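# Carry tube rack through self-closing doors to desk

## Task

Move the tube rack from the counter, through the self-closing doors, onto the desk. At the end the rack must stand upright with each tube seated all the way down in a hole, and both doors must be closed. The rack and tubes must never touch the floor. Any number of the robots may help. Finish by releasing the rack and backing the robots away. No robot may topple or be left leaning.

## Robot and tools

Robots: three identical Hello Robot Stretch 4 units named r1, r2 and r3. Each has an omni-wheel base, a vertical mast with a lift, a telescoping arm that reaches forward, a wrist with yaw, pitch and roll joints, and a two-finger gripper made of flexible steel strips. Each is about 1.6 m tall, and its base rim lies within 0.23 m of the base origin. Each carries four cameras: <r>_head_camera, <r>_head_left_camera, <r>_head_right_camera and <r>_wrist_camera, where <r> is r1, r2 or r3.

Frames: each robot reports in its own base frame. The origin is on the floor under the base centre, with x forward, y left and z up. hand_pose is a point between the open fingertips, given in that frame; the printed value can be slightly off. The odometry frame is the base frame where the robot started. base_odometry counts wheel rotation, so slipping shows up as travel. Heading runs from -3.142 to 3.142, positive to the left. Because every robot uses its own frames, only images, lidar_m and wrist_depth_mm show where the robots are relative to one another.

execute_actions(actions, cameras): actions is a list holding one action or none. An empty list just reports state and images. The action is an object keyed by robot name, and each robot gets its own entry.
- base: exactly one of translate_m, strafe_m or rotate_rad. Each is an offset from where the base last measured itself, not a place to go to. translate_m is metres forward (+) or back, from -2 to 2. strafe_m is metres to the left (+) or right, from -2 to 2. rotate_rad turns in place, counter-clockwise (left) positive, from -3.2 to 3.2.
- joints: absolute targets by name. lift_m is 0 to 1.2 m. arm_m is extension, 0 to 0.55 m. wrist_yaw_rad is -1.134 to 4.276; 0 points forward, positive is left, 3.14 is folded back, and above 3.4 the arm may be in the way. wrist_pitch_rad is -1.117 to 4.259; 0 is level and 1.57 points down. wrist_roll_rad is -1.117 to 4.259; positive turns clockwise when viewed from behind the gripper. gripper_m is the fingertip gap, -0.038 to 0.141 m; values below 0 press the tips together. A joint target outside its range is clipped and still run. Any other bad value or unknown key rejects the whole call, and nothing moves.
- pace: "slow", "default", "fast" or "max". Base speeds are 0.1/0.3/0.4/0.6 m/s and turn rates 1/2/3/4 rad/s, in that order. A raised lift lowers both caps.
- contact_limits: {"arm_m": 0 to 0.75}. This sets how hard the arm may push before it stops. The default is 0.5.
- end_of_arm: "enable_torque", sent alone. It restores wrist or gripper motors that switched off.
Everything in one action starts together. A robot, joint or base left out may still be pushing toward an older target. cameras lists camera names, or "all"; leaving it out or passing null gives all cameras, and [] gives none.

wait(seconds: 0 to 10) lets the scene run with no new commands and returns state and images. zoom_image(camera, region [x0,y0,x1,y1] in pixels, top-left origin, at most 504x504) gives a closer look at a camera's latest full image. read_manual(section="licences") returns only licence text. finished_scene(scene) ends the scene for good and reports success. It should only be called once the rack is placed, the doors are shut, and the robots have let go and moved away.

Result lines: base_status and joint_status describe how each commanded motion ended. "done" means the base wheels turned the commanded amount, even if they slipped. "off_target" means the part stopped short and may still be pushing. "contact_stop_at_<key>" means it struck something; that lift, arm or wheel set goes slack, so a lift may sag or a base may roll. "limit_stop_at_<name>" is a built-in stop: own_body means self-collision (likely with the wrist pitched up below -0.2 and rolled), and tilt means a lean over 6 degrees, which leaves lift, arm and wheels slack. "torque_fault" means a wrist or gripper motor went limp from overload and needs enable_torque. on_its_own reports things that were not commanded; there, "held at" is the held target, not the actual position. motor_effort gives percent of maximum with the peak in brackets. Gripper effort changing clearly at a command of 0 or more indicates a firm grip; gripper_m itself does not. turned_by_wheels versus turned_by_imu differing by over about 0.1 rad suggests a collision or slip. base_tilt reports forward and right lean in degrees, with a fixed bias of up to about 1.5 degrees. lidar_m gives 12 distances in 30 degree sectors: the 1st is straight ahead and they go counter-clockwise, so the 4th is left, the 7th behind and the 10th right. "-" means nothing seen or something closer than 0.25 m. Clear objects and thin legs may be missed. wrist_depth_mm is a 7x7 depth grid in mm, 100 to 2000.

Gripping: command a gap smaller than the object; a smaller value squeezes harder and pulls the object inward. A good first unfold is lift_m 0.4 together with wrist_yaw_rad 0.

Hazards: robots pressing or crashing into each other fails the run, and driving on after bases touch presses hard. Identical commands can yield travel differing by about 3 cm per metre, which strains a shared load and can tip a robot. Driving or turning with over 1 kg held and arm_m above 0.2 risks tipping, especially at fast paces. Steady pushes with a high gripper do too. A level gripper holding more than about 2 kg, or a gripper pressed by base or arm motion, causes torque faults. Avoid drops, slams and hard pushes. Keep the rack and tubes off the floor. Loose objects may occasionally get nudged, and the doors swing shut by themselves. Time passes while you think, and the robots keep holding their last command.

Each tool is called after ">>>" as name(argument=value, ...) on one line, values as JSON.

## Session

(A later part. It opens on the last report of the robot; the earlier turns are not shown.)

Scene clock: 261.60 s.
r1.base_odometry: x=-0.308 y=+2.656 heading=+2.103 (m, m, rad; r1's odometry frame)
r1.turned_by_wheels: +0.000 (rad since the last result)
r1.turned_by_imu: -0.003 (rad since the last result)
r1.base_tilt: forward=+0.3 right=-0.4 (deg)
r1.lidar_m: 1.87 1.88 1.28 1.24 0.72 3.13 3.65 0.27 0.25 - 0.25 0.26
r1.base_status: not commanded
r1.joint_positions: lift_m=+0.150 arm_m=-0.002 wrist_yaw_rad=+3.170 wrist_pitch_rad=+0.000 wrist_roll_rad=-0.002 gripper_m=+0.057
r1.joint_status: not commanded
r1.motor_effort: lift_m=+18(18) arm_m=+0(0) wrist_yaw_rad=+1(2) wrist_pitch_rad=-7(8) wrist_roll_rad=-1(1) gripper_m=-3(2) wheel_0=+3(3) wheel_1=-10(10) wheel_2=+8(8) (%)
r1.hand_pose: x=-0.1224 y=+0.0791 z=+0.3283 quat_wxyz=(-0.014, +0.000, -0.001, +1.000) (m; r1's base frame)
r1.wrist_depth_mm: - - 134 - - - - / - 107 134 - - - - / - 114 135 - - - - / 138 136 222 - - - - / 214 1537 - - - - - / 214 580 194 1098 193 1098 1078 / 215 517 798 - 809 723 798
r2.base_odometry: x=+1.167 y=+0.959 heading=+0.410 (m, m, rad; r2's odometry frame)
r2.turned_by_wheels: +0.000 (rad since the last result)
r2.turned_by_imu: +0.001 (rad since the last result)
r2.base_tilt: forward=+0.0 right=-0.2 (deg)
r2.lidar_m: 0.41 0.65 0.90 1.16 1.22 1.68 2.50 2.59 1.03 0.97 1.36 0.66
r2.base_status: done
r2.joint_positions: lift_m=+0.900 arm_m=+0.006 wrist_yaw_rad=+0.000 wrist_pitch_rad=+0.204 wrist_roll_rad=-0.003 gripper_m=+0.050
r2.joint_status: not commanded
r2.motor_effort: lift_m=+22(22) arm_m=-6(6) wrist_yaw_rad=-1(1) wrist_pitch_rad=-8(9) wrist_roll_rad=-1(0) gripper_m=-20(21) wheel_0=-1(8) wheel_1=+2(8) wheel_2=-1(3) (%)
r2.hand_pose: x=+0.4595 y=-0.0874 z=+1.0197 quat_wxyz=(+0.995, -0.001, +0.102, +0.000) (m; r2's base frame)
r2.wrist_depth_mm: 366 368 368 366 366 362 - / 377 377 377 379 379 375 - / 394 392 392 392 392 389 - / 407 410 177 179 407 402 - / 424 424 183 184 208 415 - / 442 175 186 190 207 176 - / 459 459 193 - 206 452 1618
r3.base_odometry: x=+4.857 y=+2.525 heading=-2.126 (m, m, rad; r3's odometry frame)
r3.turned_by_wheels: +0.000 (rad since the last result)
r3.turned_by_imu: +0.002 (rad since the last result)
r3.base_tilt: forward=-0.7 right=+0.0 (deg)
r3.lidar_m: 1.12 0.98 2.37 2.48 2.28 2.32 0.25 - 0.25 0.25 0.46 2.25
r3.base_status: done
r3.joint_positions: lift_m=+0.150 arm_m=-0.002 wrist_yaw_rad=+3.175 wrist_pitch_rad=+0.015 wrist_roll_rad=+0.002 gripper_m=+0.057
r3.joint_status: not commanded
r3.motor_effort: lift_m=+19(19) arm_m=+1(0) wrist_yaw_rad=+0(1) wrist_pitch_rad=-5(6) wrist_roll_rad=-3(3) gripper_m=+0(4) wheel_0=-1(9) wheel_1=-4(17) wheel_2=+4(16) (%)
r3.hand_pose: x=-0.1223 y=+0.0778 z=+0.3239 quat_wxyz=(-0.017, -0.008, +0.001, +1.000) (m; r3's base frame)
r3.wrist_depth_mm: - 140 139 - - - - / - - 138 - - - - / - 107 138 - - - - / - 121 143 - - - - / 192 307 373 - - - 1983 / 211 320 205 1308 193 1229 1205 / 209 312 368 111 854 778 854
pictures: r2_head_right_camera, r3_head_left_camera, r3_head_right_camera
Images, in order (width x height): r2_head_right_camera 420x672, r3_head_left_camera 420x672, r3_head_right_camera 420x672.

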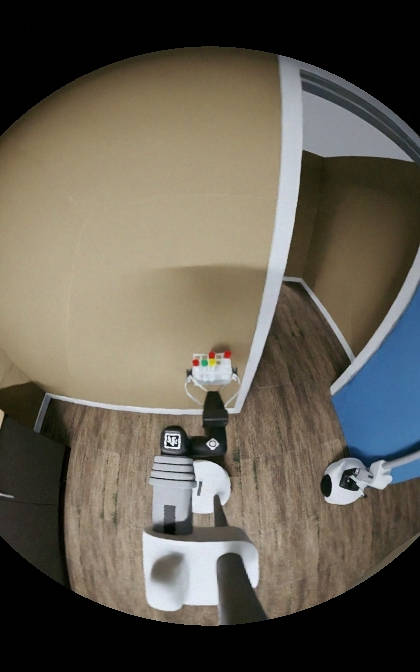

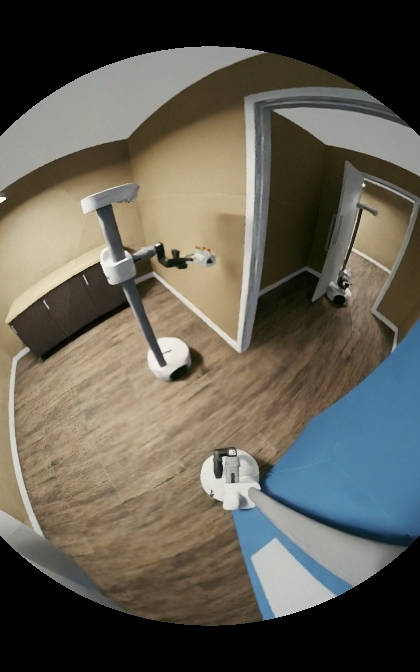

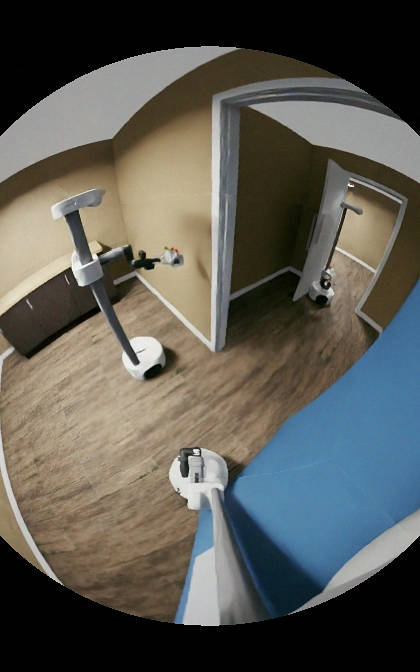

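>>> execute_actions(actions=[{"r2":{"base":{"strafe_m":-0.62},"pace":"default"}}], cameras=["r2_head_left_camera","r2_head_camera","r3_head_left_camera"])

Scene clock: 268.60 s.
r1.base_odometry: x=-0.308 y=+2.656 heading=+2.103 (m, m, rad; r1's odometry frame)
r1.turned_by_wheels: +0.000 (rad since the last result)
r1.turned_by_imu: -0.003 (rad since the last result)
r1.base_tilt: forward=+0.3 right=-0.3 (deg)
r1.lidar_m: 1.89 1.86 1.30 1.23 0.74 3.15 3.67 0.26 0.25 - 0.25 0.26
r1.base_status: not commanded
r1.joint_positions: lift_m=+0.150 arm_m=-0.002 wrist_yaw_rad=+3.170 wrist_pitch_rad=+0.000 wrist_roll_rad=-0.002 gripper_m=+0.057
r1.joint_status: not commanded
r1.motor_effort: lift_m=+18(18) arm_m=+0(0) wrist_yaw_rad=+1(2) wrist_pitch_rad=-5(6) wrist_roll_rad=-1(2) gripper_m=-4(1) wheel_0=+3(3) wheel_1=-10(10) wheel_2=+8(8) (%)
r1.hand_pose: x=-0.1224 y=+0.0791 z=+0.3283 quat_wxyz=(-0.014, +0.000, -0.001, +1.000) (m; r1's base frame)
r1.wrist_depth_mm: - - 134 - - - - / - 107 134 - - - - / - 114 135 - - - - / 138 136 222 - - - - / 214 1499 - - - - - / 215 580 194 1098 193 1098 1078 / 213 512 798 - 798 723 788
r2.base_odometry: x=+1.414 y=+0.390 heading=+0.410 (m, m, rad; r2's odometry frame)
r2.turned_by_wheels: +0.000 (rad since the last result)
r2.turned_by_imu: +0.001 (rad since the last result)
r2.base_tilt: forward=+0.0 right=-0.3 (deg)
r2.lidar_m: 0.42 0.69 0.89 1.78 1.87 2.61 2.49 2.62 0.35 0.38 0.74 1.01
r2.base_status: done
r2.joint_positions: lift_m=+0.900 arm_m=+0.006 wrist_yaw_rad=+0.000 wrist_pitch_rad=+0.204 wrist_roll_rad=-0.003 gripper_m=+0.050
r2.joint_status: not commanded
r2.motor_effort: lift_m=+21(22) arm_m=-6(6) wrist_yaw_rad=-1(2) wrist_pitch_rad=-8(8) wrist_roll_rad=-1(1) gripper_m=-19(21) wheel_0=-1(8) wheel_1=+1(9) wheel_2=-1(1) (%)
r2.hand_pose: x=+0.4595 y=-0.0874 z=+1.0197 quat_wxyz=(+0.995, -0.001, +0.102, +0.000) (m; r2's base frame)
r2.wrist_depth_mm: 1255 1863 - - - - 1618 / 878 1808 - - - - 1618 / 504 1808 - - - - 1618 / 496 1863 177 179 - - 1618 / 488 1863 183 184 206 - 1618 / 488 175 187 190 207 177 1576 / 459 1576 192 - 205 1618 1499
r3.base_odometry: x=+4.857 y=+2.525 heading=-2.126 (m, m, rad; r3's odometry frame)
r3.turned_by_wheels: +0.000 (rad since the last result)
r3.turned_by_imu: +0.001 (rad since the last result)
r3.base_tilt: forward=-0.7 right=+0.1 (deg)
r3.lidar_m: 0.39 0.36 2.36 2.50 2.27 2.32 0.25 - 0.25 0.25 0.46 0.65
r3.base_status: not commanded
r3.joint_positions: lift_m=+0.150 arm_m=-0.002 wrist_yaw_rad=+3.175 wrist_pitch_rad=+0.015 wrist_roll_rad=+0.002 gripper_m=+0.057
r3.joint_status: not commanded
r3.motor_effort: lift_m=+19(19) arm_m=+0(1) wrist_yaw_rad=+2(2) wrist_pitch_rad=-5(5) wrist_roll_rad=-2(2) gripper_m=-3(3) wheel_0=-1(1) wheel_1=-4(4) wheel_2=+4(4) (%)
r3.hand_pose: x=-0.1223 y=+0.0778 z=+0.3239 quat_wxyz=(-0.017, -0.008, +0.001, +1.000) (m; r3's base frame)
r3.wrist_depth_mm: - 140 139 - - - - / - - 138 - - - - / - 107 138 - - - - / - 121 142 - - - - / 191 307 370 - - - 1983 / 211 319 206 1308 193 1255 1229 / 209 314 368 111 854 768 842
pictures: r2_head_camera, r2_head_left_camera, r3_head_left_camera
Images, in order (width x height): r2_head_camera 420x560, r2_head_left_camera 420x672, r3_head_left_camera 420x672.

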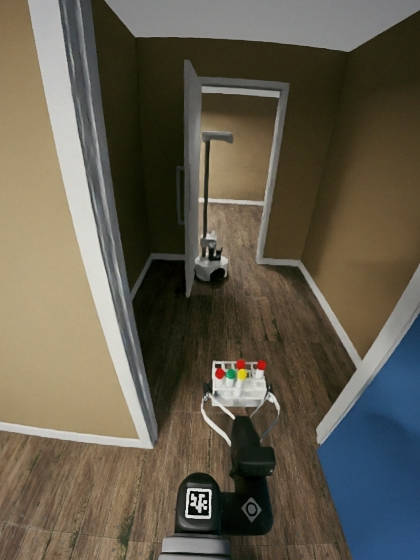

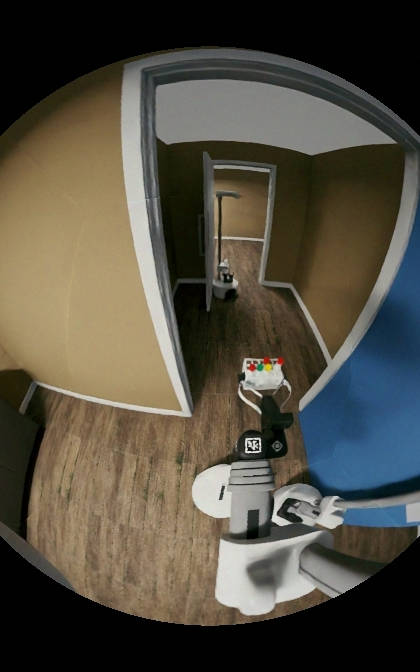

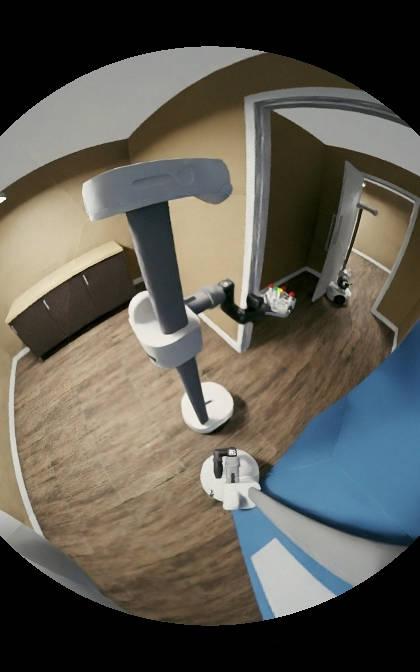

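>>> execute_actions(actions=[{"r2":{"base":{"rotate_rad":-0.085},"pace":"slow"}}], cameras=[])

>>> execute_actions(actions=[{"r2":{"base":{"translate_m":1.9},"pace":"fast"}}], cameras=["r2_head_left_camera","r2_head_camera","r1_head_left_camera"])

Scene clock: 276.87 s.
r1.base_odometry: x=-0.308 y=+2.656 heading=+2.103 (m, m, rad; r1's odometry frame)
r1.turned_by_wheels: +0.000 (rad since the last result)
r1.turned_by_imu: -0.003 (rad since the last result)
r1.base_tilt: forward=+0.4 right=-0.3 (deg)
r1.lidar_m: 1.88 1.88 1.29 1.22 0.72 3.14 3.67 0.28 0.25 - 0.25 0.27
r1.base_status: not commanded
r1.joint_positions: lift_m=+0.150 arm_m=-0.002 wrist_yaw_rad=+3.170 wrist_pitch_rad=+0.000 wrist_roll_rad=-0.002 gripper_m=+0.057
r1.joint_status: not commanded
r1.motor_effort: lift_m=+18(18) arm_m=+0(0) wrist_yaw_rad=+0(2) wrist_pitch_rad=-5(6) wrist_roll_rad=+0(2) gripper_m=-2(2) wheel_0=+3(3) wheel_1=-10(10) wheel_2=+8(8) (%)
r1.hand_pose: x=-0.1224 y=+0.0791 z=+0.3283 quat_wxyz=(-0.014, +0.000, -0.001, +1.000) (m; r1's base frame)
r1.wrist_depth_mm: - - 134 - - - - / - 107 134 - - - - / - 114 135 - - - - / 138 136 223 - - - - / 214 1499 - - - - - / 214 574 194 1118 193 1118 1078 / 214 517 809 - 809 723 788
r2.base_odometry: x=+1.414 y=+0.390 heading=+0.325 (m, m, rad; r2's odometry frame)
r2.turned_by_wheels: -0.085 (rad since the last result)
r2.turned_by_imu: -0.082 (rad since the last result)
r2.base_tilt: forward=+0.0 right=-0.3 (deg)
r2.lidar_m: 0.41 0.68 0.83 1.79 1.82 2.37 2.49 2.55 0.37 0.36 0.73 0.89
r2.base_status: done
r2.joint_positions: lift_m=+0.900 arm_m=+0.006 wrist_yaw_rad=+0.000 wrist_pitch_rad=+0.204 wrist_roll_rad=-0.003 gripper_m=+0.050
r2.joint_status: not commanded
r2.motor_effort: lift_m=+22(22) arm_m=-6(6) wrist_yaw_rad=-1(1) wrist_pitch_rad=-9(8) wrist_roll_rad=-2(1) gripper_m=-18(18) wheel_0=+1(3) wheel_1=+3(5) wheel_2=+2(5) (%)
r2.hand_pose: x=+0.4595 y=-0.0874 z=+1.0197 quat_wxyz=(+0.995, -0.001, +0.102, +0.000) (m; r2's base frame)
r2.wrist_depth_mm: 1499 - - - - 1983 1430 / 1430 - - - - - 1430 / 1430 - - - - - 1430 / 1430 - 177 179 - - 1397 / 1397 - 183 184 207 - 1430 / 1366 175 187 190 207 176 1430 / 521 1661 193 - 206 1618 1366
r3.base_odometry: x=+4.857 y=+2.525 heading=-2.126 (m, m, rad; r3's odometry frame)
r3.turned_by_wheels: +0.000 (rad since the last result)
r3.turned_by_imu: +0.001 (rad since the last result)
r3.base_tilt: forward=-0.6 right=+0.0 (deg)
r3.lidar_m: 0.37 0.35 2.36 2.47 2.29 2.30 0.25 - 0.25 0.25 0.44 0.62
r3.base_status: not commanded
r3.joint_positions: lift_m=+0.150 arm_m=-0.002 wrist_yaw_rad=+3.175 wrist_pitch_rad=+0.015 wrist_roll_rad=+0.002 gripper_m=+0.057
r3.joint_status: not commanded
r3.motor_effort: lift_m=+18(19) arm_m=+1(1) wrist_yaw_rad=+1(1) wrist_pitch_rad=-5(6) wrist_roll_rad=-2(0) gripper_m=-2(1) wheel_0=-1(1) wheel_1=-4(4) wheel_2=+4(4) (%)
r3.hand_pose: x=-0.1223 y=+0.0778 z=+0.3239 quat_wxyz=(-0.017, -0.008, +0.001, +1.000) (m; r3's base frame)
r3.wrist_depth_mm: - 140 139 - - - - / - - 138 - - - - / - 107 138 - - - - / - 121 143 - - - - / 191 309 368 - - - - / 211 319 206 1308 193 1281 1229 / 209 312 368 111 854 768 842
pictures: none
No camera images: the call's "cameras" was empty. Leave "cameras" out to get every camera's image.

Scene clock: 283.23 s.
r1.base_odometry: x=-0.308 y=+2.656 heading=+2.103 (m, m, rad; r1's odometry frame)
r1.turned_by_wheels: +0.000 (rad since the last result)
r1.turned_by_imu: -0.002 (rad since the last result)
r1.base_tilt: forward=+0.3 right=-0.3 (deg)
r1.lidar_m: 0.56 0.32 0.35 1.24 0.72 3.12 3.67 0.27 0.25 - 0.25 0.28
r1.base_status: not commanded
r1.joint_positions: lift_m=+0.150 arm_m=-0.002 wrist_yaw_rad=+3.170 wrist_pitch_rad=+0.000 wrist_roll_rad=-0.002 gripper_m=+0.057
r1.joint_status: not commanded
r1.motor_effort: lift_m=+18(18) arm_m=+0(0) wrist_yaw_rad=+2(0) wrist_pitch_rad=-6(6) wrist_roll_rad=+0(2) gripper_m=-3(2) wheel_0=+3(3) wheel_1=-11(11) wheel_2=+8(8) (%)
r1.hand_pose: x=-0.1224 y=+0.0791 z=+0.3283 quat_wxyz=(-0.014, +0.000, -0.001, +1.000) (m; r1's base frame)
r1.wrist_depth_mm: - - 133 - - - - / - 107 134 - - - - / - 114 135 - - - - / 138 136 222 - - - - / 213 1464 - - - - - / 214 574 195 1098 193 1118 1098 / 214 512 788 - 809 723 798
r2.base_odometry: x=+3.214 y=+0.998 heading=+0.326 (m, m, rad; r2's odometry frame)
r2.turned_by_wheels: +0.000 (rad since the last result)
r2.turned_by_imu: +0.001 (rad since the last result)
r2.base_tilt: forward=+0.0 right=-0.3 (deg)
r2.lidar_m: 0.41 0.53 0.44 0.97 1.00 1.20 1.93 1.24 1.17 1.08 1.11 1.18
r2.base_status: done
r2.joint_positions: lift_m=+0.900 arm_m=+0.006 wrist_yaw_rad=+0.000 wrist_pitch_rad=+0.204 wrist_roll_rad=-0.003 gripper_m=+0.050
r2.joint_status: not commanded
r2.motor_effort: lift_m=+22(22) arm_m=-6(6) wrist_yaw_rad=-1(0) wrist_pitch_rad=-8(9) wrist_roll_rad=-1(0) gripper_m=-18(19) wheel_0=-1(7) wheel_1=+1(6) wheel_2=+2(11) (%)
r2.hand_pose: x=+0.4594 y=-0.0874 z=+1.0197 quat_wxyz=(+0.995, -0.001, +0.102, +0.000) (m; r2's base frame)
r2.wrist_depth_mm: 549 - - - - 831 854 / 549 - - - - 854 878 / 564 - - - - 891 917 / 597 - 177 180 904 917 931 / 615 - 183 185 206 960 991 / 615 175 187 190 207 176 1042 / 640 1537 193 - 206 1060 1078
r3.base_odometry: x=+4.857 y=+2.525 heading=-2.126 (m, m, rad; r3's odometry frame)
r3.turned_by_wheels: +0.000 (rad since the last result)
r3.turned_by_imu: +0.001 (rad since the last result)
r3.base_tilt: forward=-0.7 right=+0.1 (deg)
r3.lidar_m: 1.18 2.19 2.35 2.50 2.27 2.31 0.25 - 0.25 0.25 0.47 1.92
r3.base_status: not commanded
r3.joint_positions: lift_m=+0.150 arm_m=-0.002 wrist_yaw_rad=+3.175 wrist_pitch_rad=+0.015 wrist_roll_rad=+0.002 gripper_m=+0.057
r3.joint_status: not commanded
r3.motor_effort: lift_m=+19(19) arm_m=+0(1) wrist_yaw_rad=+1(1) wrist_pitch_rad=-5(5) wrist_roll_rad=-3(2) gripper_m=-1(5) wheel_0=-1(1) wheel_1=-4(4) wheel_2=+4(4) (%)
r3.hand_pose: x=-0.1223 y=+0.0778 z=+0.3239 quat_wxyz=(-0.017, -0.008, +0.001, +1.000) (m; r3's base frame)
r3.wrist_depth_mm: - 140 140 - - - - / - - 138 - - - - / - 107 138 - - - - / - 121 143 - - - - / 192 307 373 - - - - / 211 320 206 1308 193 1255 1229 / 209 312 368 111 842 778 842
pictures: r1_head_left_camera, r2_head_camera, r2_head_left_camera
Images, in order (width x height): r1_head_left_camera 420x672, r2_head_camera 420x560, r2_head_left_camera 420x672.

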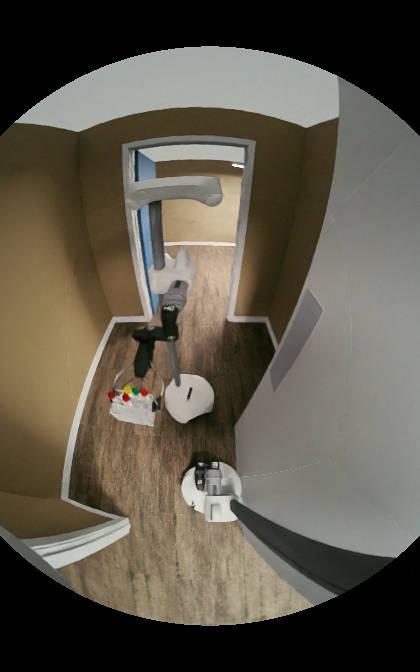

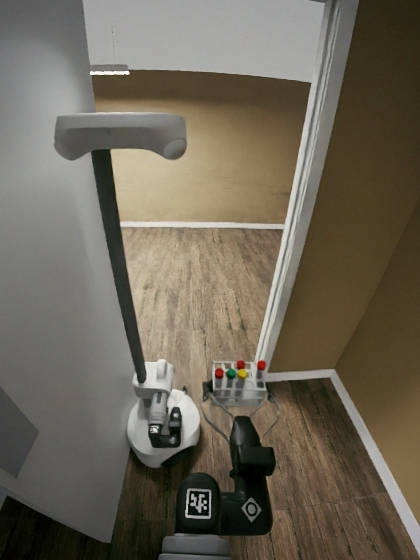

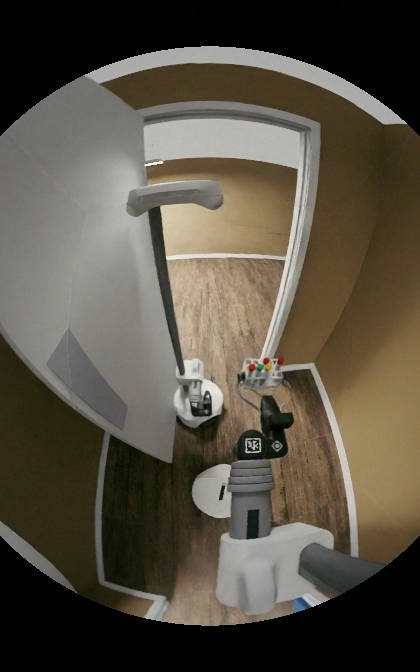

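>>> execute_actions(actions=[{"r1":{"base":{"translate_m":-0.15},"pace":"slow"},"r2":{"base":{"translate_m":0.27},"pace":"default"},"r3":{"base":{"translate_m":0.25},"pace":"slow"}}], cameras=[])

>>> execute_actions(actions=[{"r1":{"base":{"rotate_rad":-0.35},"pace":"slow"},"r2":{"base":{"rotate_rad":0.05},"pace":"slow"},"r3":{"base":{"translate_m":0.1},"pace":"slow"}}], cameras=["r2_head_left_camera","r1_head_left_camera"])

Scene clock: 308.20 s.
r1.base_odometry: x=-0.233 y=+2.526 heading=+2.104 (m, m, rad; r1's odometry frame)
r1.turned_by_wheels: +0.001 (rad since the last result)
r1.turned_by_imu: -0.005 (rad since the last result)
r1.base_tilt: forward=+0.3 right=-0.3 (deg)
r1.lidar_m: 0.45 0.29 0.26 0.97 0.65 3.09 3.52 0.34 0.25 - 0.25 0.25
r1.base_status: done
r1.joint_positions: lift_m=+0.150 arm_m=-0.002 wrist_yaw_rad=+3.170 wrist_pitch_rad=+0.000 wrist_roll_rad=-0.002 gripper_m=+0.057
r1.joint_status: not commanded
r1.motor_effort: lift_m=+18(18) arm_m=+0(0) wrist_yaw_rad=+2(2) wrist_pitch_rad=-5(7) wrist_roll_rad=+0(0) gripper_m=-4(2) wheel_0=+7(6) wheel_1=-10(13) wheel_2=+11(18) (%)
r1.hand_pose: x=-0.1224 y=+0.0791 z=+0.3283 quat_wxyz=(-0.014, +0.000, -0.001, +1.000) (m; r1's base frame)
r1.wrist_depth_mm: - - 133 - - - - / - 107 134 - - - - / - 114 135 - - - - / 138 136 222 - - - - / 215 1983 - - - - - / 215 1078 194 1098 193 1098 1078 / 214 723 788 - 809 732 778
r2.base_odometry: x=+3.470 y=+1.084 heading=+0.326 (m, m, rad; r2's odometry frame)
r2.turned_by_wheels: +0.000 (rad since the last result)
r2.turned_by_imu: +0.005 (rad since the last result)
r2.base_tilt: forward=+0.0 right=-0.3 (deg)
r2.lidar_m: 0.38 0.42 0.42 0.36 1.03 1.32 1.48 1.49 1.15 1.05 1.09 0.94
r2.base_status: done
r2.joint_positions: lift_m=+0.900 arm_m=+0.006 wrist_yaw_rad=+0.000 wrist_pitch_rad=+0.204 wrist_roll_rad=-0.003 gripper_m=+0.050
r2.joint_status: not commanded
r2.motor_effort: lift_m=+21(22) arm_m=-6(6) wrist_yaw_rad=-1(1) wrist_pitch_rad=-8(8) wrist_roll_rad=-1(1) gripper_m=-18(21) wheel_0=+1(7) wheel_1=+0(5) wheel_2=+1(9) (%)
r2.hand_pose: x=+0.4594 y=-0.0874 z=+1.0197 quat_wxyz=(+0.995, -0.001, +0.102, +0.000) (m; r2's base frame)
r2.wrist_depth_mm: - - - - - 603 585 / - - - - - 609 609 / - - - - - 621 634 / - - 177 179 - 647 654 / - - 182 183 206 668 676 / 1921 175 186 190 207 177 699 / 496 1618 194 - 206 723 732
r3.base_odometry: x=+4.726 y=+2.313 heading=-2.126 (m, m, rad; r3's odometry frame)
r3.turned_by_wheels: +0.000 (rad since the last result)
r3.turned_by_imu: +0.002 (rad since the last result)
r3.base_tilt: forward=-0.7 right=+0.0 (deg)
r3.lidar_m: 0.91 1.79 2.14 2.67 2.43 0.27 0.25 - 0.25 0.31 2.00 1.93
r3.base_status: done
r3.joint_positions: lift_m=+0.150 arm_m=-0.002 wrist_yaw_rad=+3.175 wrist_pitch_rad=+0.015 wrist_roll_rad=+0.002 gripper_m=+0.057
r3.joint_status: not commanded
r3.motor_effort: lift_m=+19(18) arm_m=+1(0) wrist_yaw_rad=+2(2) wrist_pitch_rad=-6(5) wrist_roll_rad=-2(4) gripper_m=-4(3) wheel_0=+2(5) wheel_1=-8(9) wheel_2=+4(3) (%)
r3.hand_pose: x=-0.1223 y=+0.0778 z=+0.3239 quat_wxyz=(-0.017, -0.008, +0.001, +1.000) (m; r3's base frame)
r3.wrist_depth_mm: - 140 140 375 - - - / - - 138 375 - - - / - 107 138 375 - - - / - 121 143 375 - - - / 193 304 342 375 - - - / 211 310 205 373 193 1255 1229 / 208 306 338 111 788 778 854
pictures: none
No camera images: the call's "cameras" was empty. Leave "cameras" out to get every camera's image.

Scene clock: 311.47 s.
r1.base_odometry: x=-0.274 y=+2.477 heading=+2.087 (m, m, rad; r1's odometry frame)
r1.turned_by_wheels: -0.017 (rad since the last result)
r1.turned_by_imu: -0.017 (rad since the last result)
r1.base_tilt: forward=+0.2 right=-0.2 (deg)
r1.lidar_m: 0.43 0.25 0.25 0.97 0.59 2.97 3.46 3.52 0.25 - 0.25 0.25
r1.base_status: rotate_rad contact_stop (by the wheels' count: -0.017 of -0.350)
r1.joint_positions: lift_m=+0.150 arm_m=-0.002 wrist_yaw_rad=+3.170 wrist_pitch_rad=+0.000 wrist_roll_rad=-0.002 gripper_m=+0.057
r1.joint_status: not commanded
r1.on_its_own: the wheels are slack since a contact_stop
r1.motor_effort: lift_m=+18(18) arm_m=+0(0) wrist_yaw_rad=+1(1) wrist_pitch_rad=-6(6) wrist_roll_rad=+0(1) gripper_m=-1(2) wheel_0=+0(35) wheel_1=+0(8) wheel_2=+0(22) (%)
r1.hand_pose: x=-0.1224 y=+0.0791 z=+0.3283 quat_wxyz=(-0.014, +0.000, -0.001, +1.000) (m; r1's base frame)
r1.wrist_depth_mm: - - 134 - - - - / - 107 133 - - - - / - 114 135 - - - - / 138 136 222 - - - - / 214 1921 - - - - - / 214 1060 194 1098 193 1118 1098 / 214 723 798 - 820 723 778
r2.base_odometry: x=+3.470 y=+1.084 heading=+0.375 (m, m, rad; r2's odometry frame)
r2.turned_by_wheels: +0.050 (rad since the last result)
r2.turned_by_imu: +0.050 (rad since the last result)
r2.base_tilt: forward=+0.0 right=-0.2 (deg)
r2.lidar_m: 0.41 0.38 0.25 1.03 1.05 1.39 1.86 1.47 1.12 1.05 1.09 0.92
r2.base_status: done
r2.joint_positions: lift_m=+0.900 arm_m=+0.006 wrist_yaw_rad=+0.000 wrist_pitch_rad=+0.204 wrist_roll_rad=-0.003 gripper_m=+0.050
r2.joint_status: not commanded
r2.motor_effort: lift_m=+21(21) arm_m=-5(6) wrist_yaw_rad=-1(2) wrist_pitch_rad=-8(9) wrist_roll_rad=-1(1) gripper_m=-22(17) wheel_0=-4(5) wheel_1=+2(3) wheel_2=-3(4) (%)
r2.hand_pose: x=+0.4594 y=-0.0874 z=+1.0197 quat_wxyz=(+0.995, -0.001, +0.102, +0.000) (m; r2's base frame)
r2.wrist_depth_mm: 442 - - - - - 549 / 455 - - - - 683 569 / 473 - - - - 683 597 / 585 - 176 179 - 668 615 / 597 - 182 183 207 676 640 / 627 174 186 190 207 177 668 / 585 1499 193 - 206 707 707
r3.base_odometry: x=+4.673 y=+2.227 heading=-2.126 (m, m, rad; r3's odometry frame)
r3.turned_by_wheels: +0.000 (rad since the last result)
r3.turned_by_imu: +0.000 (rad since the last result)
r3.base_tilt: forward=-0.7 right=+0.0 (deg)
r3.lidar_m: 0.83 1.63 2.07 2.62 2.50 0.25 0.25 - 0.25 0.37 1.92 0.88
r3.base_status: done
r3.joint_positions: lift_m=+0.150 arm_m=-0.002 wrist_yaw_rad=+3.175 wrist_pitch_rad=+0.015 wrist_roll_rad=+0.002 gripper_m=+0.057
r3.joint_status: not commanded
r3.motor_effort: lift_m=+19(19) arm_m=+1(0) wrist_yaw_rad=+2(2) wrist_pitch_rad=-5(5) wrist_roll_rad=-3(0) gripper_m=-3(5) wheel_0=+0(6) wheel_1=-8(9) wheel_2=+5(7) (%)
r3.hand_pose: x=-0.1223 y=+0.0778 z=+0.3239 quat_wxyz=(-0.017, -0.008, +0.001, +1.000) (m; r3's base frame)
r3.wrist_depth_mm: - 140 140 353 379 - - / - - 138 353 377 - - / - 107 139 353 379 - - / - 121 143 349 375 - - / 192 304 329 351 377 - - / 211 309 206 349 193 1255 1205 / 209 304 327 111 377 768 842
pictures: r1_head_left_camera, r2_head_left_camera
Images, in order (width x height): r1_head_left_camera 420x672, r2_head_left_camera 420x672.

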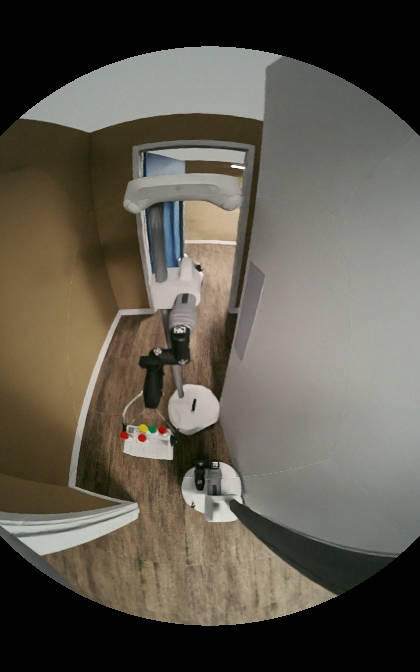

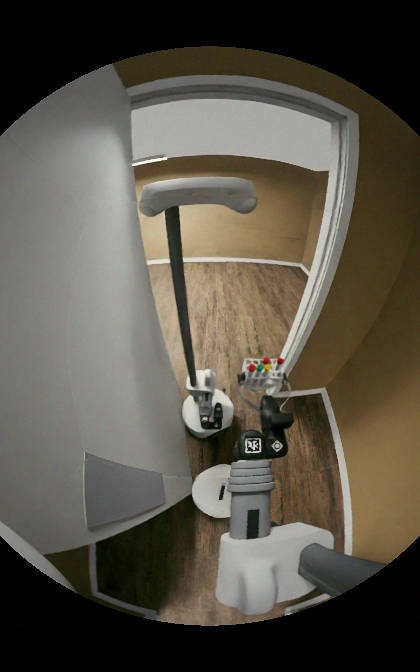

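>>> execute_actions(actions=[{"r1":{"base":{"translate_m":-1.3},"pace":"fast"},"r2":{"base":{"translate_m":0.3},"pace":"slow"},"r3":{"base":{"translate_m":0.25},"pace":"slow"}}], cameras=["r2_head_left_camera","r1_head_left_camera","r3_head_right_camera"])

Scene clock: 320.67 s.
r1.base_odometry: x=+0.367 y=+1.346 heading=+2.086 (m, m, rad; r1's odometry frame)
r1.turned_by_wheels: +0.000 (rad since the last result)
r1.turned_by_imu: +0.002 (rad since the last result)
r1.base_tilt: forward=+0.3 right=-0.4 (deg)
r1.lidar_m: 1.12 1.08 1.30 2.13 2.19 2.27 2.15 2.19 1.93 1.79 1.44 1.01
r1.base_status: done
r1.joint_positions: lift_m=+0.150 arm_m=-0.002 wrist_yaw_rad=+3.170 wrist_pitch_rad=+0.000 wrist_roll_rad=-0.002 gripper_m=+0.057
r1.joint_status: not commanded
r1.motor_effort: lift_m=+18(18) arm_m=+0(0) wrist_yaw_rad=+1(1) wrist_pitch_rad=-7(5) wrist_roll_rad=+1(0) gripper_m=-3(2) wheel_0=-3(7) wheel_1=-1(6) wheel_2=-1(15) (%)
r1.hand_pose: x=-0.1224 y=+0.0791 z=+0.3283 quat_wxyz=(-0.014, +0.000, -0.001, +1.000) (m; r1's base frame)
r1.wrist_depth_mm: - - 134 - - - - / - 107 134 - - - - / - 114 135 - - - - / 138 136 221 - - - - / 215 1983 - - - - - / 215 1060 194 1118 193 1098 1118 / 213 723 788 - 798 723 788
r2.base_odometry: x=+3.749 y=+1.194 heading=+0.376 (m, m, rad; r2's odometry frame)
r2.turned_by_wheels: +0.000 (rad since the last result)
r2.turned_by_imu: +0.002 (rad since the last result)
r2.base_tilt: forward=+0.1 right=-0.3 (deg)
r2.lidar_m: 0.42 0.44 0.25 0.25 - 0.25 1.94 1.58 1.11 1.01 0.77 0.68
r2.base_status: done
r2.joint_positions: lift_m=+0.900 arm_m=+0.006 wrist_yaw_rad=+0.000 wrist_pitch_rad=+0.204 wrist_roll_rad=-0.003 gripper_m=+0.050
r2.joint_status: not commanded
r2.motor_effort: lift_m=+21(22) arm_m=-6(6) wrist_yaw_rad=-1(1) wrist_pitch_rad=-9(9) wrist_roll_rad=+0(2) gripper_m=-22(22) wheel_0=-3(5) wheel_1=+8(10) wheel_2=-1(7) (%)
r2.hand_pose: x=+0.4594 y=-0.0874 z=+1.0197 quat_wxyz=(+0.995, -0.001, +0.102, +0.000) (m; r2's base frame)
r2.wrist_depth_mm: - - - - - - - / - - - - - - - / - - - - - - - / - - 177 179 - - - / - - 182 184 206 - - / - 175 186 190 207 176 452 / 1618 1618 193 - 206 1618 452
r3.base_odometry: x=+4.541 y=+2.015 heading=-2.126 (m, m, rad; r3's odometry frame)
r3.turned_by_wheels: +0.000 (rad since the last result)
r3.turned_by_imu: +0.002 (rad since the last result)
r3.base_tilt: forward=-0.7 right=+0.0 (deg)
r3.lidar_m: 0.59 1.24 1.89 2.36 0.31 0.25 - 0.25 0.28 0.76 1.99 0.58
r3.base_status: done
r3.joint_positions: lift_m=+0.150 arm_m=-0.002 wrist_yaw_rad=+3.175 wrist_pitch_rad=+0.015 wrist_roll_rad=+0.002 gripper_m=+0.057
r3.joint_status: not commanded
r3.motor_effort: lift_m=+19(19) arm_m=+0(1) wrist_yaw_rad=+2(1) wrist_pitch_rad=-6(7) wrist_roll_rad=-1(1) gripper_m=-4(3) wheel_0=-4(4) wheel_1=-1(9) wheel_2=+8(9) (%)
r3.hand_pose: x=-0.1223 y=+0.0778 z=+0.3239 quat_wxyz=(-0.017, -0.008, +0.001, +1.000) (m; r3's base frame)
r3.wrist_depth_mm: - 140 139 325 320 319 - / - - 138 325 320 319 - / - 107 138 324 320 319 - / - 121 143 322 320 317 - / 192 329 327 324 320 315 - / 211 330 206 322 194 315 1229 / 209 330 325 111 319 315 842
pictures: r1_head_left_camera, r2_head_left_camera, r3_head_right_camera
Images, in order (width x height): r1_head_left_camera 420x672, r2_head_left_camera 420x672, r3_head_right_camera 420x672.

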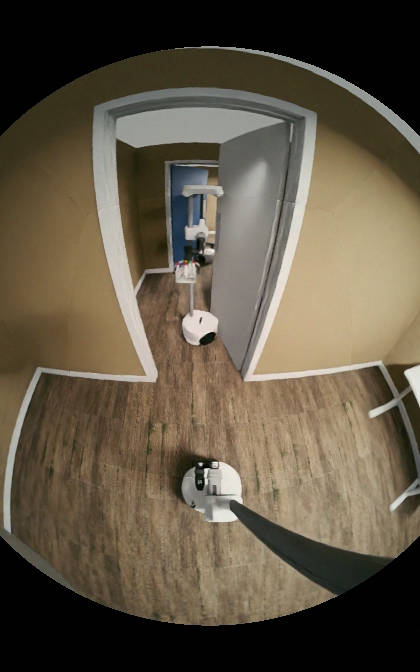

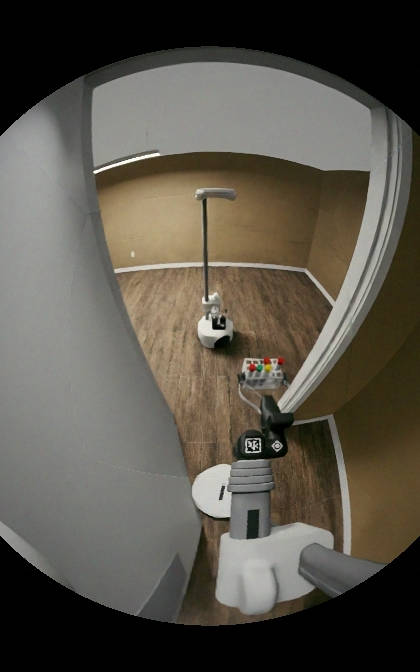

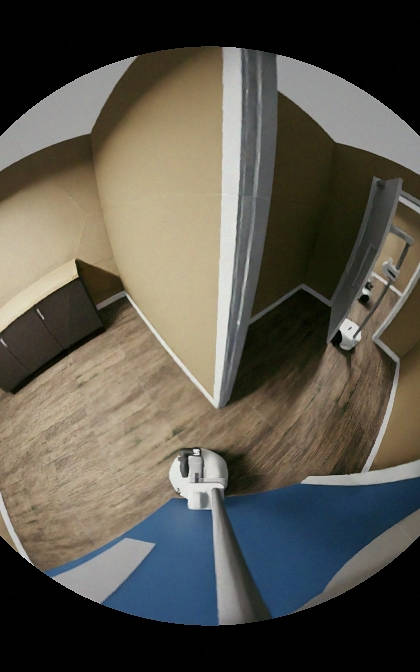

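>>> execute_actions(actions=[{"r1":{"base":{"strafe_m":1.4},"pace":"fast"},"r2":{"base":{"translate_m":1.6},"pace":"default"},"r3":{"base":{"rotate_rad":-1.05},"pace":"slow"}}], cameras=["r2_head_left_camera","r1_head_right_camera","r3_head_right_camera"])

Scene clock: 333.57 s.
r1.base_odometry: x=-0.851 y=+0.656 heading=+2.086 (m, m, rad; r1's odometry frame)
r1.turned_by_wheels: +0.000 (rad since the last result)
r1.turned_by_imu: -0.004 (rad since the last result)
r1.base_tilt: forward=+0.2 right=-0.3 (deg)
r1.lidar_m: 0.88 0.92 0.79 0.73 0.76 1.02 2.22 2.30 1.15 1.06 1.56 0.92
r1.base_status: done
r1.joint_positions: lift_m=+0.150 arm_m=-0.002 wrist_yaw_rad=+3.170 wrist_pitch_rad=+0.000 wrist_roll_rad=-0.002 gripper_m=+0.057
r1.joint_status: not commanded
r1.motor_effort: lift_m=+18(18) arm_m=+0(0) wrist_yaw_rad=+1(1) wrist_pitch_rad=-5(5) wrist_roll_rad=-1(2) gripper_m=-3(4) wheel_0=+0(13) wheel_1=-1(13) wheel_2=+0(1) (%)
r1.hand_pose: x=-0.1224 y=+0.0791 z=+0.3283 quat_wxyz=(-0.014, +0.000, -0.001, +1.000) (m; r1's base frame)
r1.wrist_depth_mm: - - 133 - - 1308 931 / - 107 134 - - 1336 904 / - 114 135 - - 1308 917 / 138 137 222 - - 1308 917 / 214 1921 - - 1808 1281 904 / 215 1060 194 1098 193 1098 878 / 214 723 788 - 820 723 768
r2.base_odometry: x=+5.237 y=+1.781 heading=+0.376 (m, m, rad; r2's odometry frame)
r2.turned_by_wheels: +0.000 (rad since the last result)
r2.turned_by_imu: +0.003 (rad since the last result)
r2.base_tilt: forward=+0.0 right=-0.2 (deg)
r2.lidar_m: 0.41 2.24 2.05 1.93 1.42 1.07 1.06 1.02 1.31 1.06 2.05 2.35
r2.base_status: done
r2.joint_positions: lift_m=+0.900 arm_m=+0.006 wrist_yaw_rad=+0.000 wrist_pitch_rad=+0.204 wrist_roll_rad=-0.003 gripper_m=+0.050
r2.joint_status: not commanded
r2.motor_effort: lift_m=+21(21) arm_m=-6(5) wrist_yaw_rad=-1(0) wrist_pitch_rad=-8(8) wrist_roll_rad=-1(1) gripper_m=-16(22) wheel_0=+2(6) wheel_1=-1(11) wheel_2=+0(9) (%)
r2.hand_pose: x=+0.4594 y=-0.0874 z=+1.0197 quat_wxyz=(+0.995, -0.001, +0.102, +0.000) (m; r2's base frame)
r2.wrist_depth_mm: 1756 1808 1808 1808 1808 1808 1863 / 1808 1808 1863 1863 1863 1863 1983 / 1863 1921 1921 1863 1921 1983 1983 / 1983 1983 177 179 - - - / - - 183 183 207 - - / - 174 186 190 206 177 - / 1618 1618 195 - 206 1576 1618
r3.base_odometry: x=+4.541 y=+2.014 heading=+3.108 (m, m, rad; r3's odometry frame)
r3.turned_by_wheels: -1.049 (rad since the last result)
r3.turned_by_imu: -1.053 (rad since the last result)
r3.base_tilt: forward=-0.7 right=+0.0 (deg)
r3.lidar_m: 2.69 0.58 0.57 1.23 1.89 2.34 0.31 0.25 - 0.25 0.29 0.78
r3.base_status: done
r3.joint_positions: lift_m=+0.150 arm_m=-0.002 wrist_yaw_rad=+3.175 wrist_pitch_rad=+0.015 wrist_roll_rad=+0.002 gripper_m=+0.057
r3.joint_status: not commanded
r3.motor_effort: lift_m=+19(19) arm_m=+0(1) wrist_yaw_rad=+2(2) wrist_pitch_rad=-7(6) wrist_roll_rad=-2(2) gripper_m=-3(6) wheel_0=+8(10) wheel_1=-8(10) wheel_2=+9(20) (%)
r3.hand_pose: x=-0.1223 y=+0.0778 z=+0.3239 quat_wxyz=(-0.017, -0.008, +0.001, +1.000) (m; r3's base frame)
r3.wrist_depth_mm: - 140 140 - - - - / - - 139 - - - - / - 107 138 - - - - / - 121 143 - - - - / 191 342 - - - - - / 211 359 206 1308 193 1255 1229 / 210 349 820 111 842 768 842
pictures: r1_head_right_camera, r2_head_left_camera, r3_head_right_camera
Images, in order (width x height): r1_head_right_camera 420x672, r2_head_left_camera 420x672, r3_head_right_camera 420x672.

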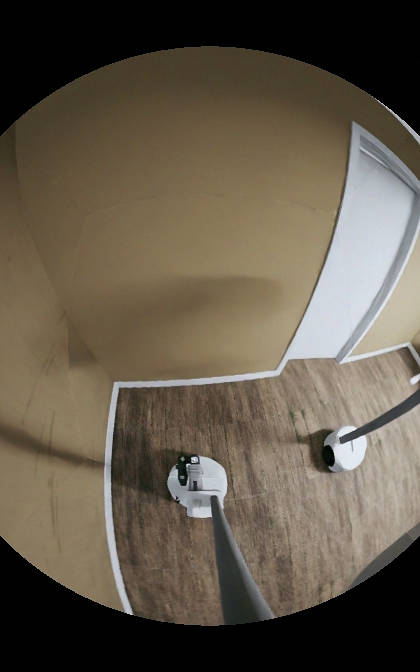

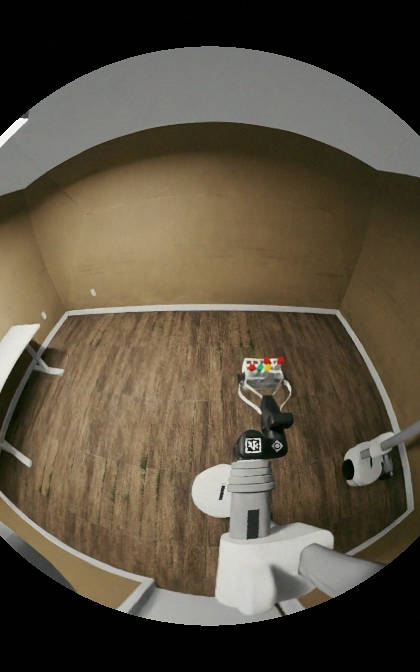

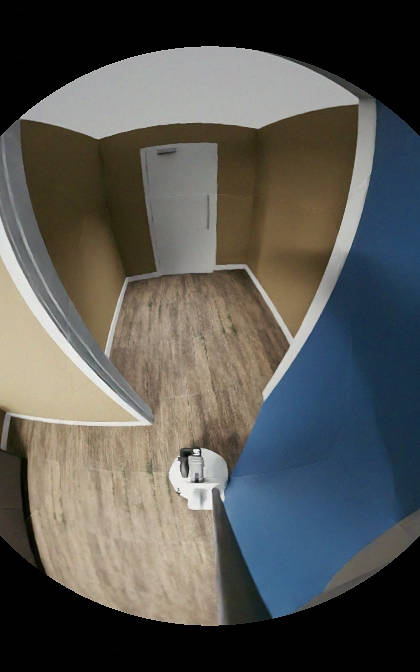

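White door is closed. Now r2 turns to the desk, r3 retreats.

>>> execute_actions(actions=[{"r2":{"base":{"rotate_rad":1.5},"pace":"slow"},"r3":{"base":{"translate_m":0.25},"pace":"slow"}}], cameras=[])

>>> execute_actions(actions=[{"r2":{"base":{"translate_m":1.55},"pace":"fast"},"r3":{"base":{"translate_m":1.0},"pace":"default"}}], cameras=["r2_head_camera","r2_wrist_camera","r3_wrist_camera"])

Scene clock: 340.17 s.
r1.base_odometry: x=-0.851 y=+0.656 heading=+2.086 (m, m, rad; r1's odometry frame)
r1.turned_by_wheels: +0.000 (rad since the last result)
r1.turned_by_imu: -0.002 (rad since the last result)
r1.base_tilt: forward=+0.3 right=-0.4 (deg)
r1.lidar_m: 0.87 0.91 0.77 0.72 0.77 0.99 2.23 2.29 3.03 1.04 1.47 0.95
r1.base_status: not commanded
r1.joint_positions: lift_m=+0.150 arm_m=-0.002 wrist_yaw_rad=+3.170 wrist_pitch_rad=+0.000 wrist_roll_rad=-0.002 gripper_m=+0.057
r1.joint_status: not commanded
r1.motor_effort: lift_m=+18(18) arm_m=+0(0) wrist_yaw_rad=+2(1) wrist_pitch_rad=-7(7) wrist_roll_rad=+0(1) gripper_m=-4(3) wheel_0=+0(0) wheel_1=-1(1) wheel_2=+0(0) (%)
r1.hand_pose: x=-0.1224 y=+0.0791 z=+0.3283 quat_wxyz=(-0.014, +0.000, -0.001, +1.000) (m; r1's base frame)
r1.wrist_depth_mm: - - 133 - - 1308 917 / - 107 134 - - 1281 917 / - 114 135 - - 1308 917 / 138 136 223 - - 1308 917 / 215 1863 - - 1808 1308 917 / 214 1078 194 1118 191 1098 878 / 214 715 788 - 809 723 759
r2.base_odometry: x=+5.237 y=+1.781 heading=+1.876 (m, m, rad; r2's odometry frame)
r2.turned_by_wheels: +1.500 (rad since the last result)
r2.turned_by_imu: +1.492 (rad since the last result)
r2.base_tilt: forward=+0.0 right=-0.2 (deg)
r2.lidar_m: 0.42 1.53 1.05 1.01 1.01 1.23 1.06 2.06 2.36 2.18 2.23 2.14
r2.base_status: done
r2.joint_positions: lift_m=+0.900 arm_m=+0.006 wrist_yaw_rad=+0.000 wrist_pitch_rad=+0.204 wrist_roll_rad=-0.003 gripper_m=+0.050
r2.joint_status: not commanded
r2.motor_effort: lift_m=+21(21) arm_m=-6(6) wrist_yaw_rad=-1(2) wrist_pitch_rad=-8(8) wrist_roll_rad=+0(1) gripper_m=-22(23) wheel_0=-1(7) wheel_1=-2(5) wheel_2=-1(6) (%)
r2.hand_pose: x=+0.4595 y=-0.0874 z=+1.0197 quat_wxyz=(+0.995, -0.001, +0.102, +0.000) (m; r2's base frame)
r2.wrist_depth_mm: 1756 - - - - - - / 1708 - - - - - - / 1708 - - - - - - / 1661 - 176 179 1983 - - / 1708 - 183 184 207 - - / 1576 174 186 190 206 177 - / 1499 1661 192 - 205 1576 1576
r3.base_odometry: x=+4.291 y=+2.022 heading=+3.108 (m, m, rad; r3's odometry frame)
r3.turned_by_wheels: +0.000 (rad since the last result)
r3.turned_by_imu: +0.001 (rad since the last result)
r3.base_tilt: forward=-0.7 right=+0.0 (deg)
r3.lidar_m: 2.55 1.51 0.42 0.61 1.94 2.37 0.25 0.25 - 0.25 0.36 1.46
r3.base_status: done
r3.joint_positions: lift_m=+0.150 arm_m=-0.002 wrist_yaw_rad=+3.175 wrist_pitch_rad=+0.015 wrist_roll_rad=+0.002 gripper_m=+0.057
r3.joint_status: not commanded
r3.motor_effort: lift_m=+19(19) arm_m=+0(0) wrist_yaw_rad=+1(1) wrist_pitch_rad=-6(7) wrist_roll_rad=-2(1) gripper_m=-4(3) wheel_0=+8(9) wheel_1=-16(13) wheel_2=+5(8) (%)
r3.hand_pose: x=-0.1223 y=+0.0778 z=+0.3239 quat_wxyz=(-0.017, -0.008, +0.001, +1.000) (m; r3's base frame)
r3.wrist_depth_mm: - 140 140 496 - - - / - - 138 500 - - - / - 107 138 496 - - - / - 121 143 500 - - - / 192 315 394 492 - - - / 211 330 205 492 194 1281 1205 / 209 322 392 111 842 778 842
pictures: none
No camera images: the call's "cameras" was empty. Leave "cameras" out to get every camera's image.

Scene clock: 345.63 s.
r1.base_odometry: x=-0.851 y=+0.656 heading=+2.086 (m, m, rad; r1's odometry frame)
r1.turned_by_wheels: +0.000 (rad since the last result)
r1.turned_by_imu: -0.002 (rad since the last result)
r1.base_tilt: forward=+0.2 right=-0.3 (deg)
r1.lidar_m: 0.88 0.91 0.79 0.73 0.76 1.00 2.20 2.30 2.99 2.60 1.46 0.95
r1.base_status: not commanded
r1.joint_positions: lift_m=+0.150 arm_m=-0.002 wrist_yaw_rad=+3.170 wrist_pitch_rad=+0.000 wrist_roll_rad=-0.002 gripper_m=+0.057
r1.joint_status: not commanded
r1.motor_effort: lift_m=+18(18) arm_m=+0(0) wrist_yaw_rad=+2(1) wrist_pitch_rad=-6(4) wrist_roll_rad=-3(1) gripper_m=-4(3) wheel_0=+0(0) wheel_1=-1(1) wheel_2=+0(0) (%)
r1.hand_pose: x=-0.1224 y=+0.0791 z=+0.3283 quat_wxyz=(-0.014, +0.000, -0.001, +1.000) (m; r1's base frame)
r1.wrist_depth_mm: - - 133 - - 1281 931 / - 107 134 - - 1308 904 / - 114 135 - - 1336 904 / 138 136 222 - - 1336 904 / 214 1921 - - 1808 1336 917 / 214 1042 194 1098 192 1118 878 / 214 723 788 - 809 723 759
r2.base_odometry: x=+4.772 y=+3.260 heading=+1.876 (m, m, rad; r2's odometry frame)
r2.turned_by_wheels: +0.000 (rad since the last result)
r2.turned_by_imu: +0.001 (rad since the last result)
r2.base_tilt: forward=+0.0 right=-0.2 (deg)
r2.lidar_m: 0.37 0.40 0.51 1.11 1.12 1.43 2.66 3.26 2.18 2.00 0.64 0.42
r2.base_status: done
r2.joint_positions: lift_m=+0.900 arm_m=+0.006 wrist_yaw_rad=+0.000 wrist_pitch_rad=+0.204 wrist_roll_rad=-0.003 gripper_m=+0.050
r2.joint_status: not commanded
r2.motor_effort: lift_m=+21(21) arm_m=-6(6) wrist_yaw_rad=-2(1) wrist_pitch_rad=-9(9) wrist_roll_rad=-1(1) gripper_m=-18(20) wheel_0=-1(4) wheel_1=+1(6) wheel_2=+1(10) (%)
r2.hand_pose: x=+0.4594 y=-0.0874 z=+1.0197 quat_wxyz=(+0.995, -0.001, +0.102, +0.000) (m; r2's base frame)
r2.wrist_depth_mm: 831 854 866 891 917 917 946 / 854 891 891 917 946 976 1008 / 891 917 931 960 960 991 1042 / 917 931 177 179 1008 1042 1078 / 931 960 183 184 207 1025 1098 / 750 175 186 190 207 176 732 / 574 580 193 - 206 574 564
r3.base_odometry: x=+3.291 y=+2.056 heading=+3.108 (m, m, rad; r3's odometry frame)
r3.turned_by_wheels: +0.000 (rad since the last result)
r3.turned_by_imu: +0.003 (rad since the last result)
r3.base_tilt: forward=-0.8 right=+0.0 (deg)
r3.lidar_m: 1.55 1.59 1.16 1.04 1.05 0.79 0.70 0.72 0.79 1.01 1.03 1.28
r3.base_status: done
r3.joint_positions: lift_m=+0.150 arm_m=-0.002 wrist_yaw_rad=+3.175 wrist_pitch_rad=+0.015 wrist_roll_rad=+0.002 gripper_m=+0.057
r3.joint_status: not commanded
r3.motor_effort: lift_m=+19(19) arm_m=+1(0) wrist_yaw_rad=+1(0) wrist_pitch_rad=-4(6) wrist_roll_rad=-2(3) gripper_m=+0(4) wheel_0=+0(12) wheel_1=+0(15) wheel_2=+0(6) (%)
r3.hand_pose: x=-0.1223 y=+0.0778 z=+0.3239 quat_wxyz=(-0.017, -0.008, +0.001, +1.000) (m; r3's base frame)
r3.wrist_depth_mm: - 140 140 854 878 820 809 / - - 138 854 866 831 809 / - 107 138 854 866 842 798 / - 121 143 854 866 842 809 / 192 820 831 842 866 854 809 / 211 809 205 842 193 798 809 / 209 820 820 110 842 768 788
pictures: r2_head_camera, r2_wrist_camera, r3_wrist_camera
Images, in order (width x height): r2_head_camera 420x560, r2_wrist_camera 616x392, r3_wrist_camera 616x392.

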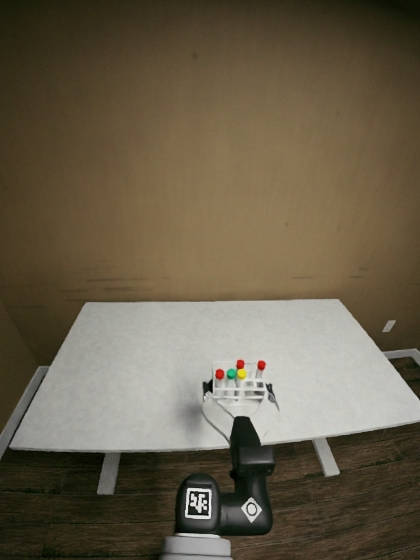

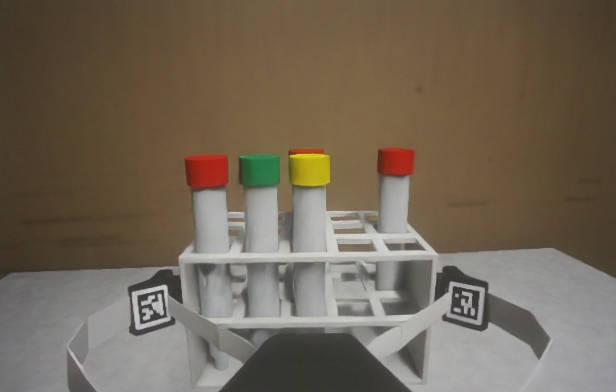

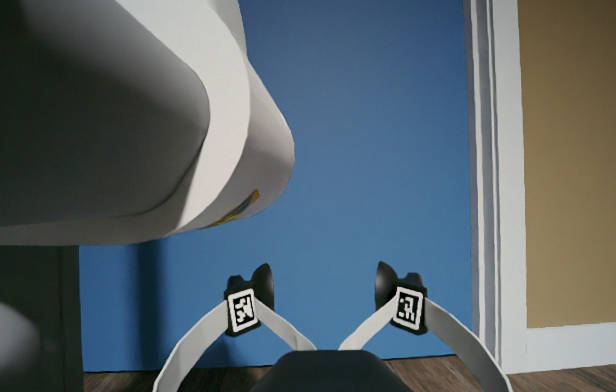

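>>> execute_actions(actions=[{"r2":{"joints":{"lift_m":0.675,"arm_m":0.2}}}], cameras=["r2_wrist_camera"])

Scene clock: 350.27 s.
r1.base_odometry: x=-0.851 y=+0.656 heading=+2.086 (m, m, rad; r1's odometry frame)
r1.turned_by_wheels: +0.000 (rad since the last result)
r1.turned_by_imu: -0.002 (rad since the last result)
r1.base_tilt: forward=+0.4 right=-0.3 (deg)
r1.lidar_m: 0.88 0.90 0.77 0.72 0.75 1.03 2.23 2.29 3.01 2.61 1.47 0.95
r1.base_status: not commanded
r1.joint_positions: lift_m=+0.150 arm_m=-0.002 wrist_yaw_rad=+3.170 wrist_pitch_rad=+0.000 wrist_roll_rad=-0.002 gripper_m=+0.057
r1.joint_status: not commanded
r1.motor_effort: lift_m=+18(18) arm_m=+0(0) wrist_yaw_rad=+1(0) wrist_pitch_rad=-6(7) wrist_roll_rad=-1(1) gripper_m=-4(3) wheel_0=+0(0) wheel_1=-1(1) wheel_2=+0(0) (%)
r1.hand_pose: x=-0.1224 y=+0.0791 z=+0.3283 quat_wxyz=(-0.014, +0.000, -0.001, +1.000) (m; r1's base frame)
r1.wrist_depth_mm: - - 133 - - 1308 931 / - 107 133 - - 1336 891 / - 114 135 - - 1336 917 / 138 136 221 - - 1281 904 / 215 1863 - - 1808 1308 904 / 214 1060 194 1098 193 1078 878 / 213 723 798 - 809 732 759
r2.base_odometry: x=+4.772 y=+3.260 heading=+1.876 (m, m, rad; r2's odometry frame)
r2.turned_by_wheels: +0.000 (rad since the last result)
r2.turned_by_imu: +0.001 (rad since the last result)
r2.base_tilt: forward=+0.0 right=-0.2 (deg)
r2.lidar_m: 0.38 0.37 0.52 1.10 1.13 1.44 2.65 3.24 2.17 2.01 0.64 0.43
r2.base_status: not commanded
r2.joint_positions: lift_m=+0.675 arm_m=+0.199 wrist_yaw_rad=+0.000 wrist_pitch_rad=+0.204 wrist_roll_rad=-0.003 gripper_m=+0.050
r2.joint_status: all done
r2.motor_effort: lift_m=+17(23) arm_m=+6(7) wrist_yaw_rad=-2(1) wrist_pitch_rad=-8(9) wrist_roll_rad=-2(0) gripper_m=-21(20) wheel_0=-1(1) wheel_1=+1(1) wheel_2=+1(0) (%)
r2.hand_pose: x=+0.6524 y=-0.0874 z=+0.7951 quat_wxyz=(+0.995, -0.001, +0.102, +0.000) (m; r2's base frame)
r2.wrist_depth_mm: 668 683 699 715 723 750 768 / 683 707 723 741 759 768 788 / 707 732 741 759 788 798 831 / 723 741 177 179 661 741 741 / 459 455 182 184 208 449 442 / 325 174 186 190 208 177 319 / 250 252 194 - 205 250 247
r3.base_odometry: x=+3.291 y=+2.056 heading=+3.108 (m, m, rad; r3's odometry frame)
r3.turned_by_wheels: +0.000 (rad since the last result)
r3.turned_by_imu: +0.000 (rad since the last result)
r3.base_tilt: forward=-0.7 right=+0.0 (deg)
r3.lidar_m: 1.55 1.58 1.16 1.03 1.06 0.79 0.71 0.70 0.80 1.02 1.03 1.27
r3.base_status: not commanded
r3.joint_positions: lift_m=+0.150 arm_m=-0.002 wrist_yaw_rad=+3.175 wrist_pitch_rad=+0.015 wrist_roll_rad=+0.002 gripper_m=+0.057
r3.joint_status: not commanded
r3.motor_effort: lift_m=+19(19) arm_m=+0(1) wrist_yaw_rad=+1(0) wrist_pitch_rad=-5(6) wrist_roll_rad=-4(2) gripper_m=-3(3) wheel_0=+0(0) wheel_1=+0(0) wheel_2=+0(0) (%)
r3.hand_pose: x=-0.1223 y=+0.0778 z=+0.3239 quat_wxyz=(-0.017, -0.008, +0.001, +1.000) (m; r3's base frame)
r3.wrist_depth_mm: - 140 140 854 866 809 820 / - - 139 854 866 831 809 / - 107 138 854 854 842 809 / - 121 143 854 878 831 798 / 193 820 842 842 854 842 809 / 211 820 205 854 193 798 809 / 209 820 820 111 854 778 788
pictures: r2_wrist_camera
Images, in order (width x height): r2_wrist_camera 616x392.

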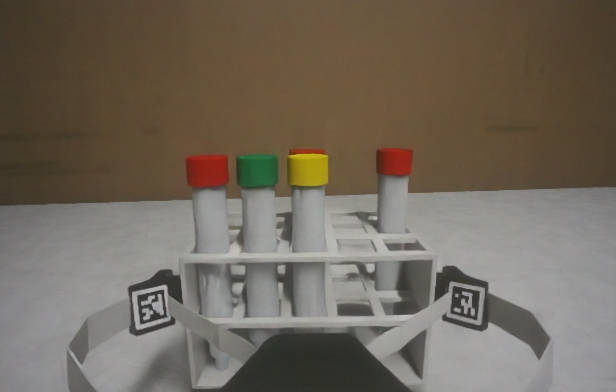

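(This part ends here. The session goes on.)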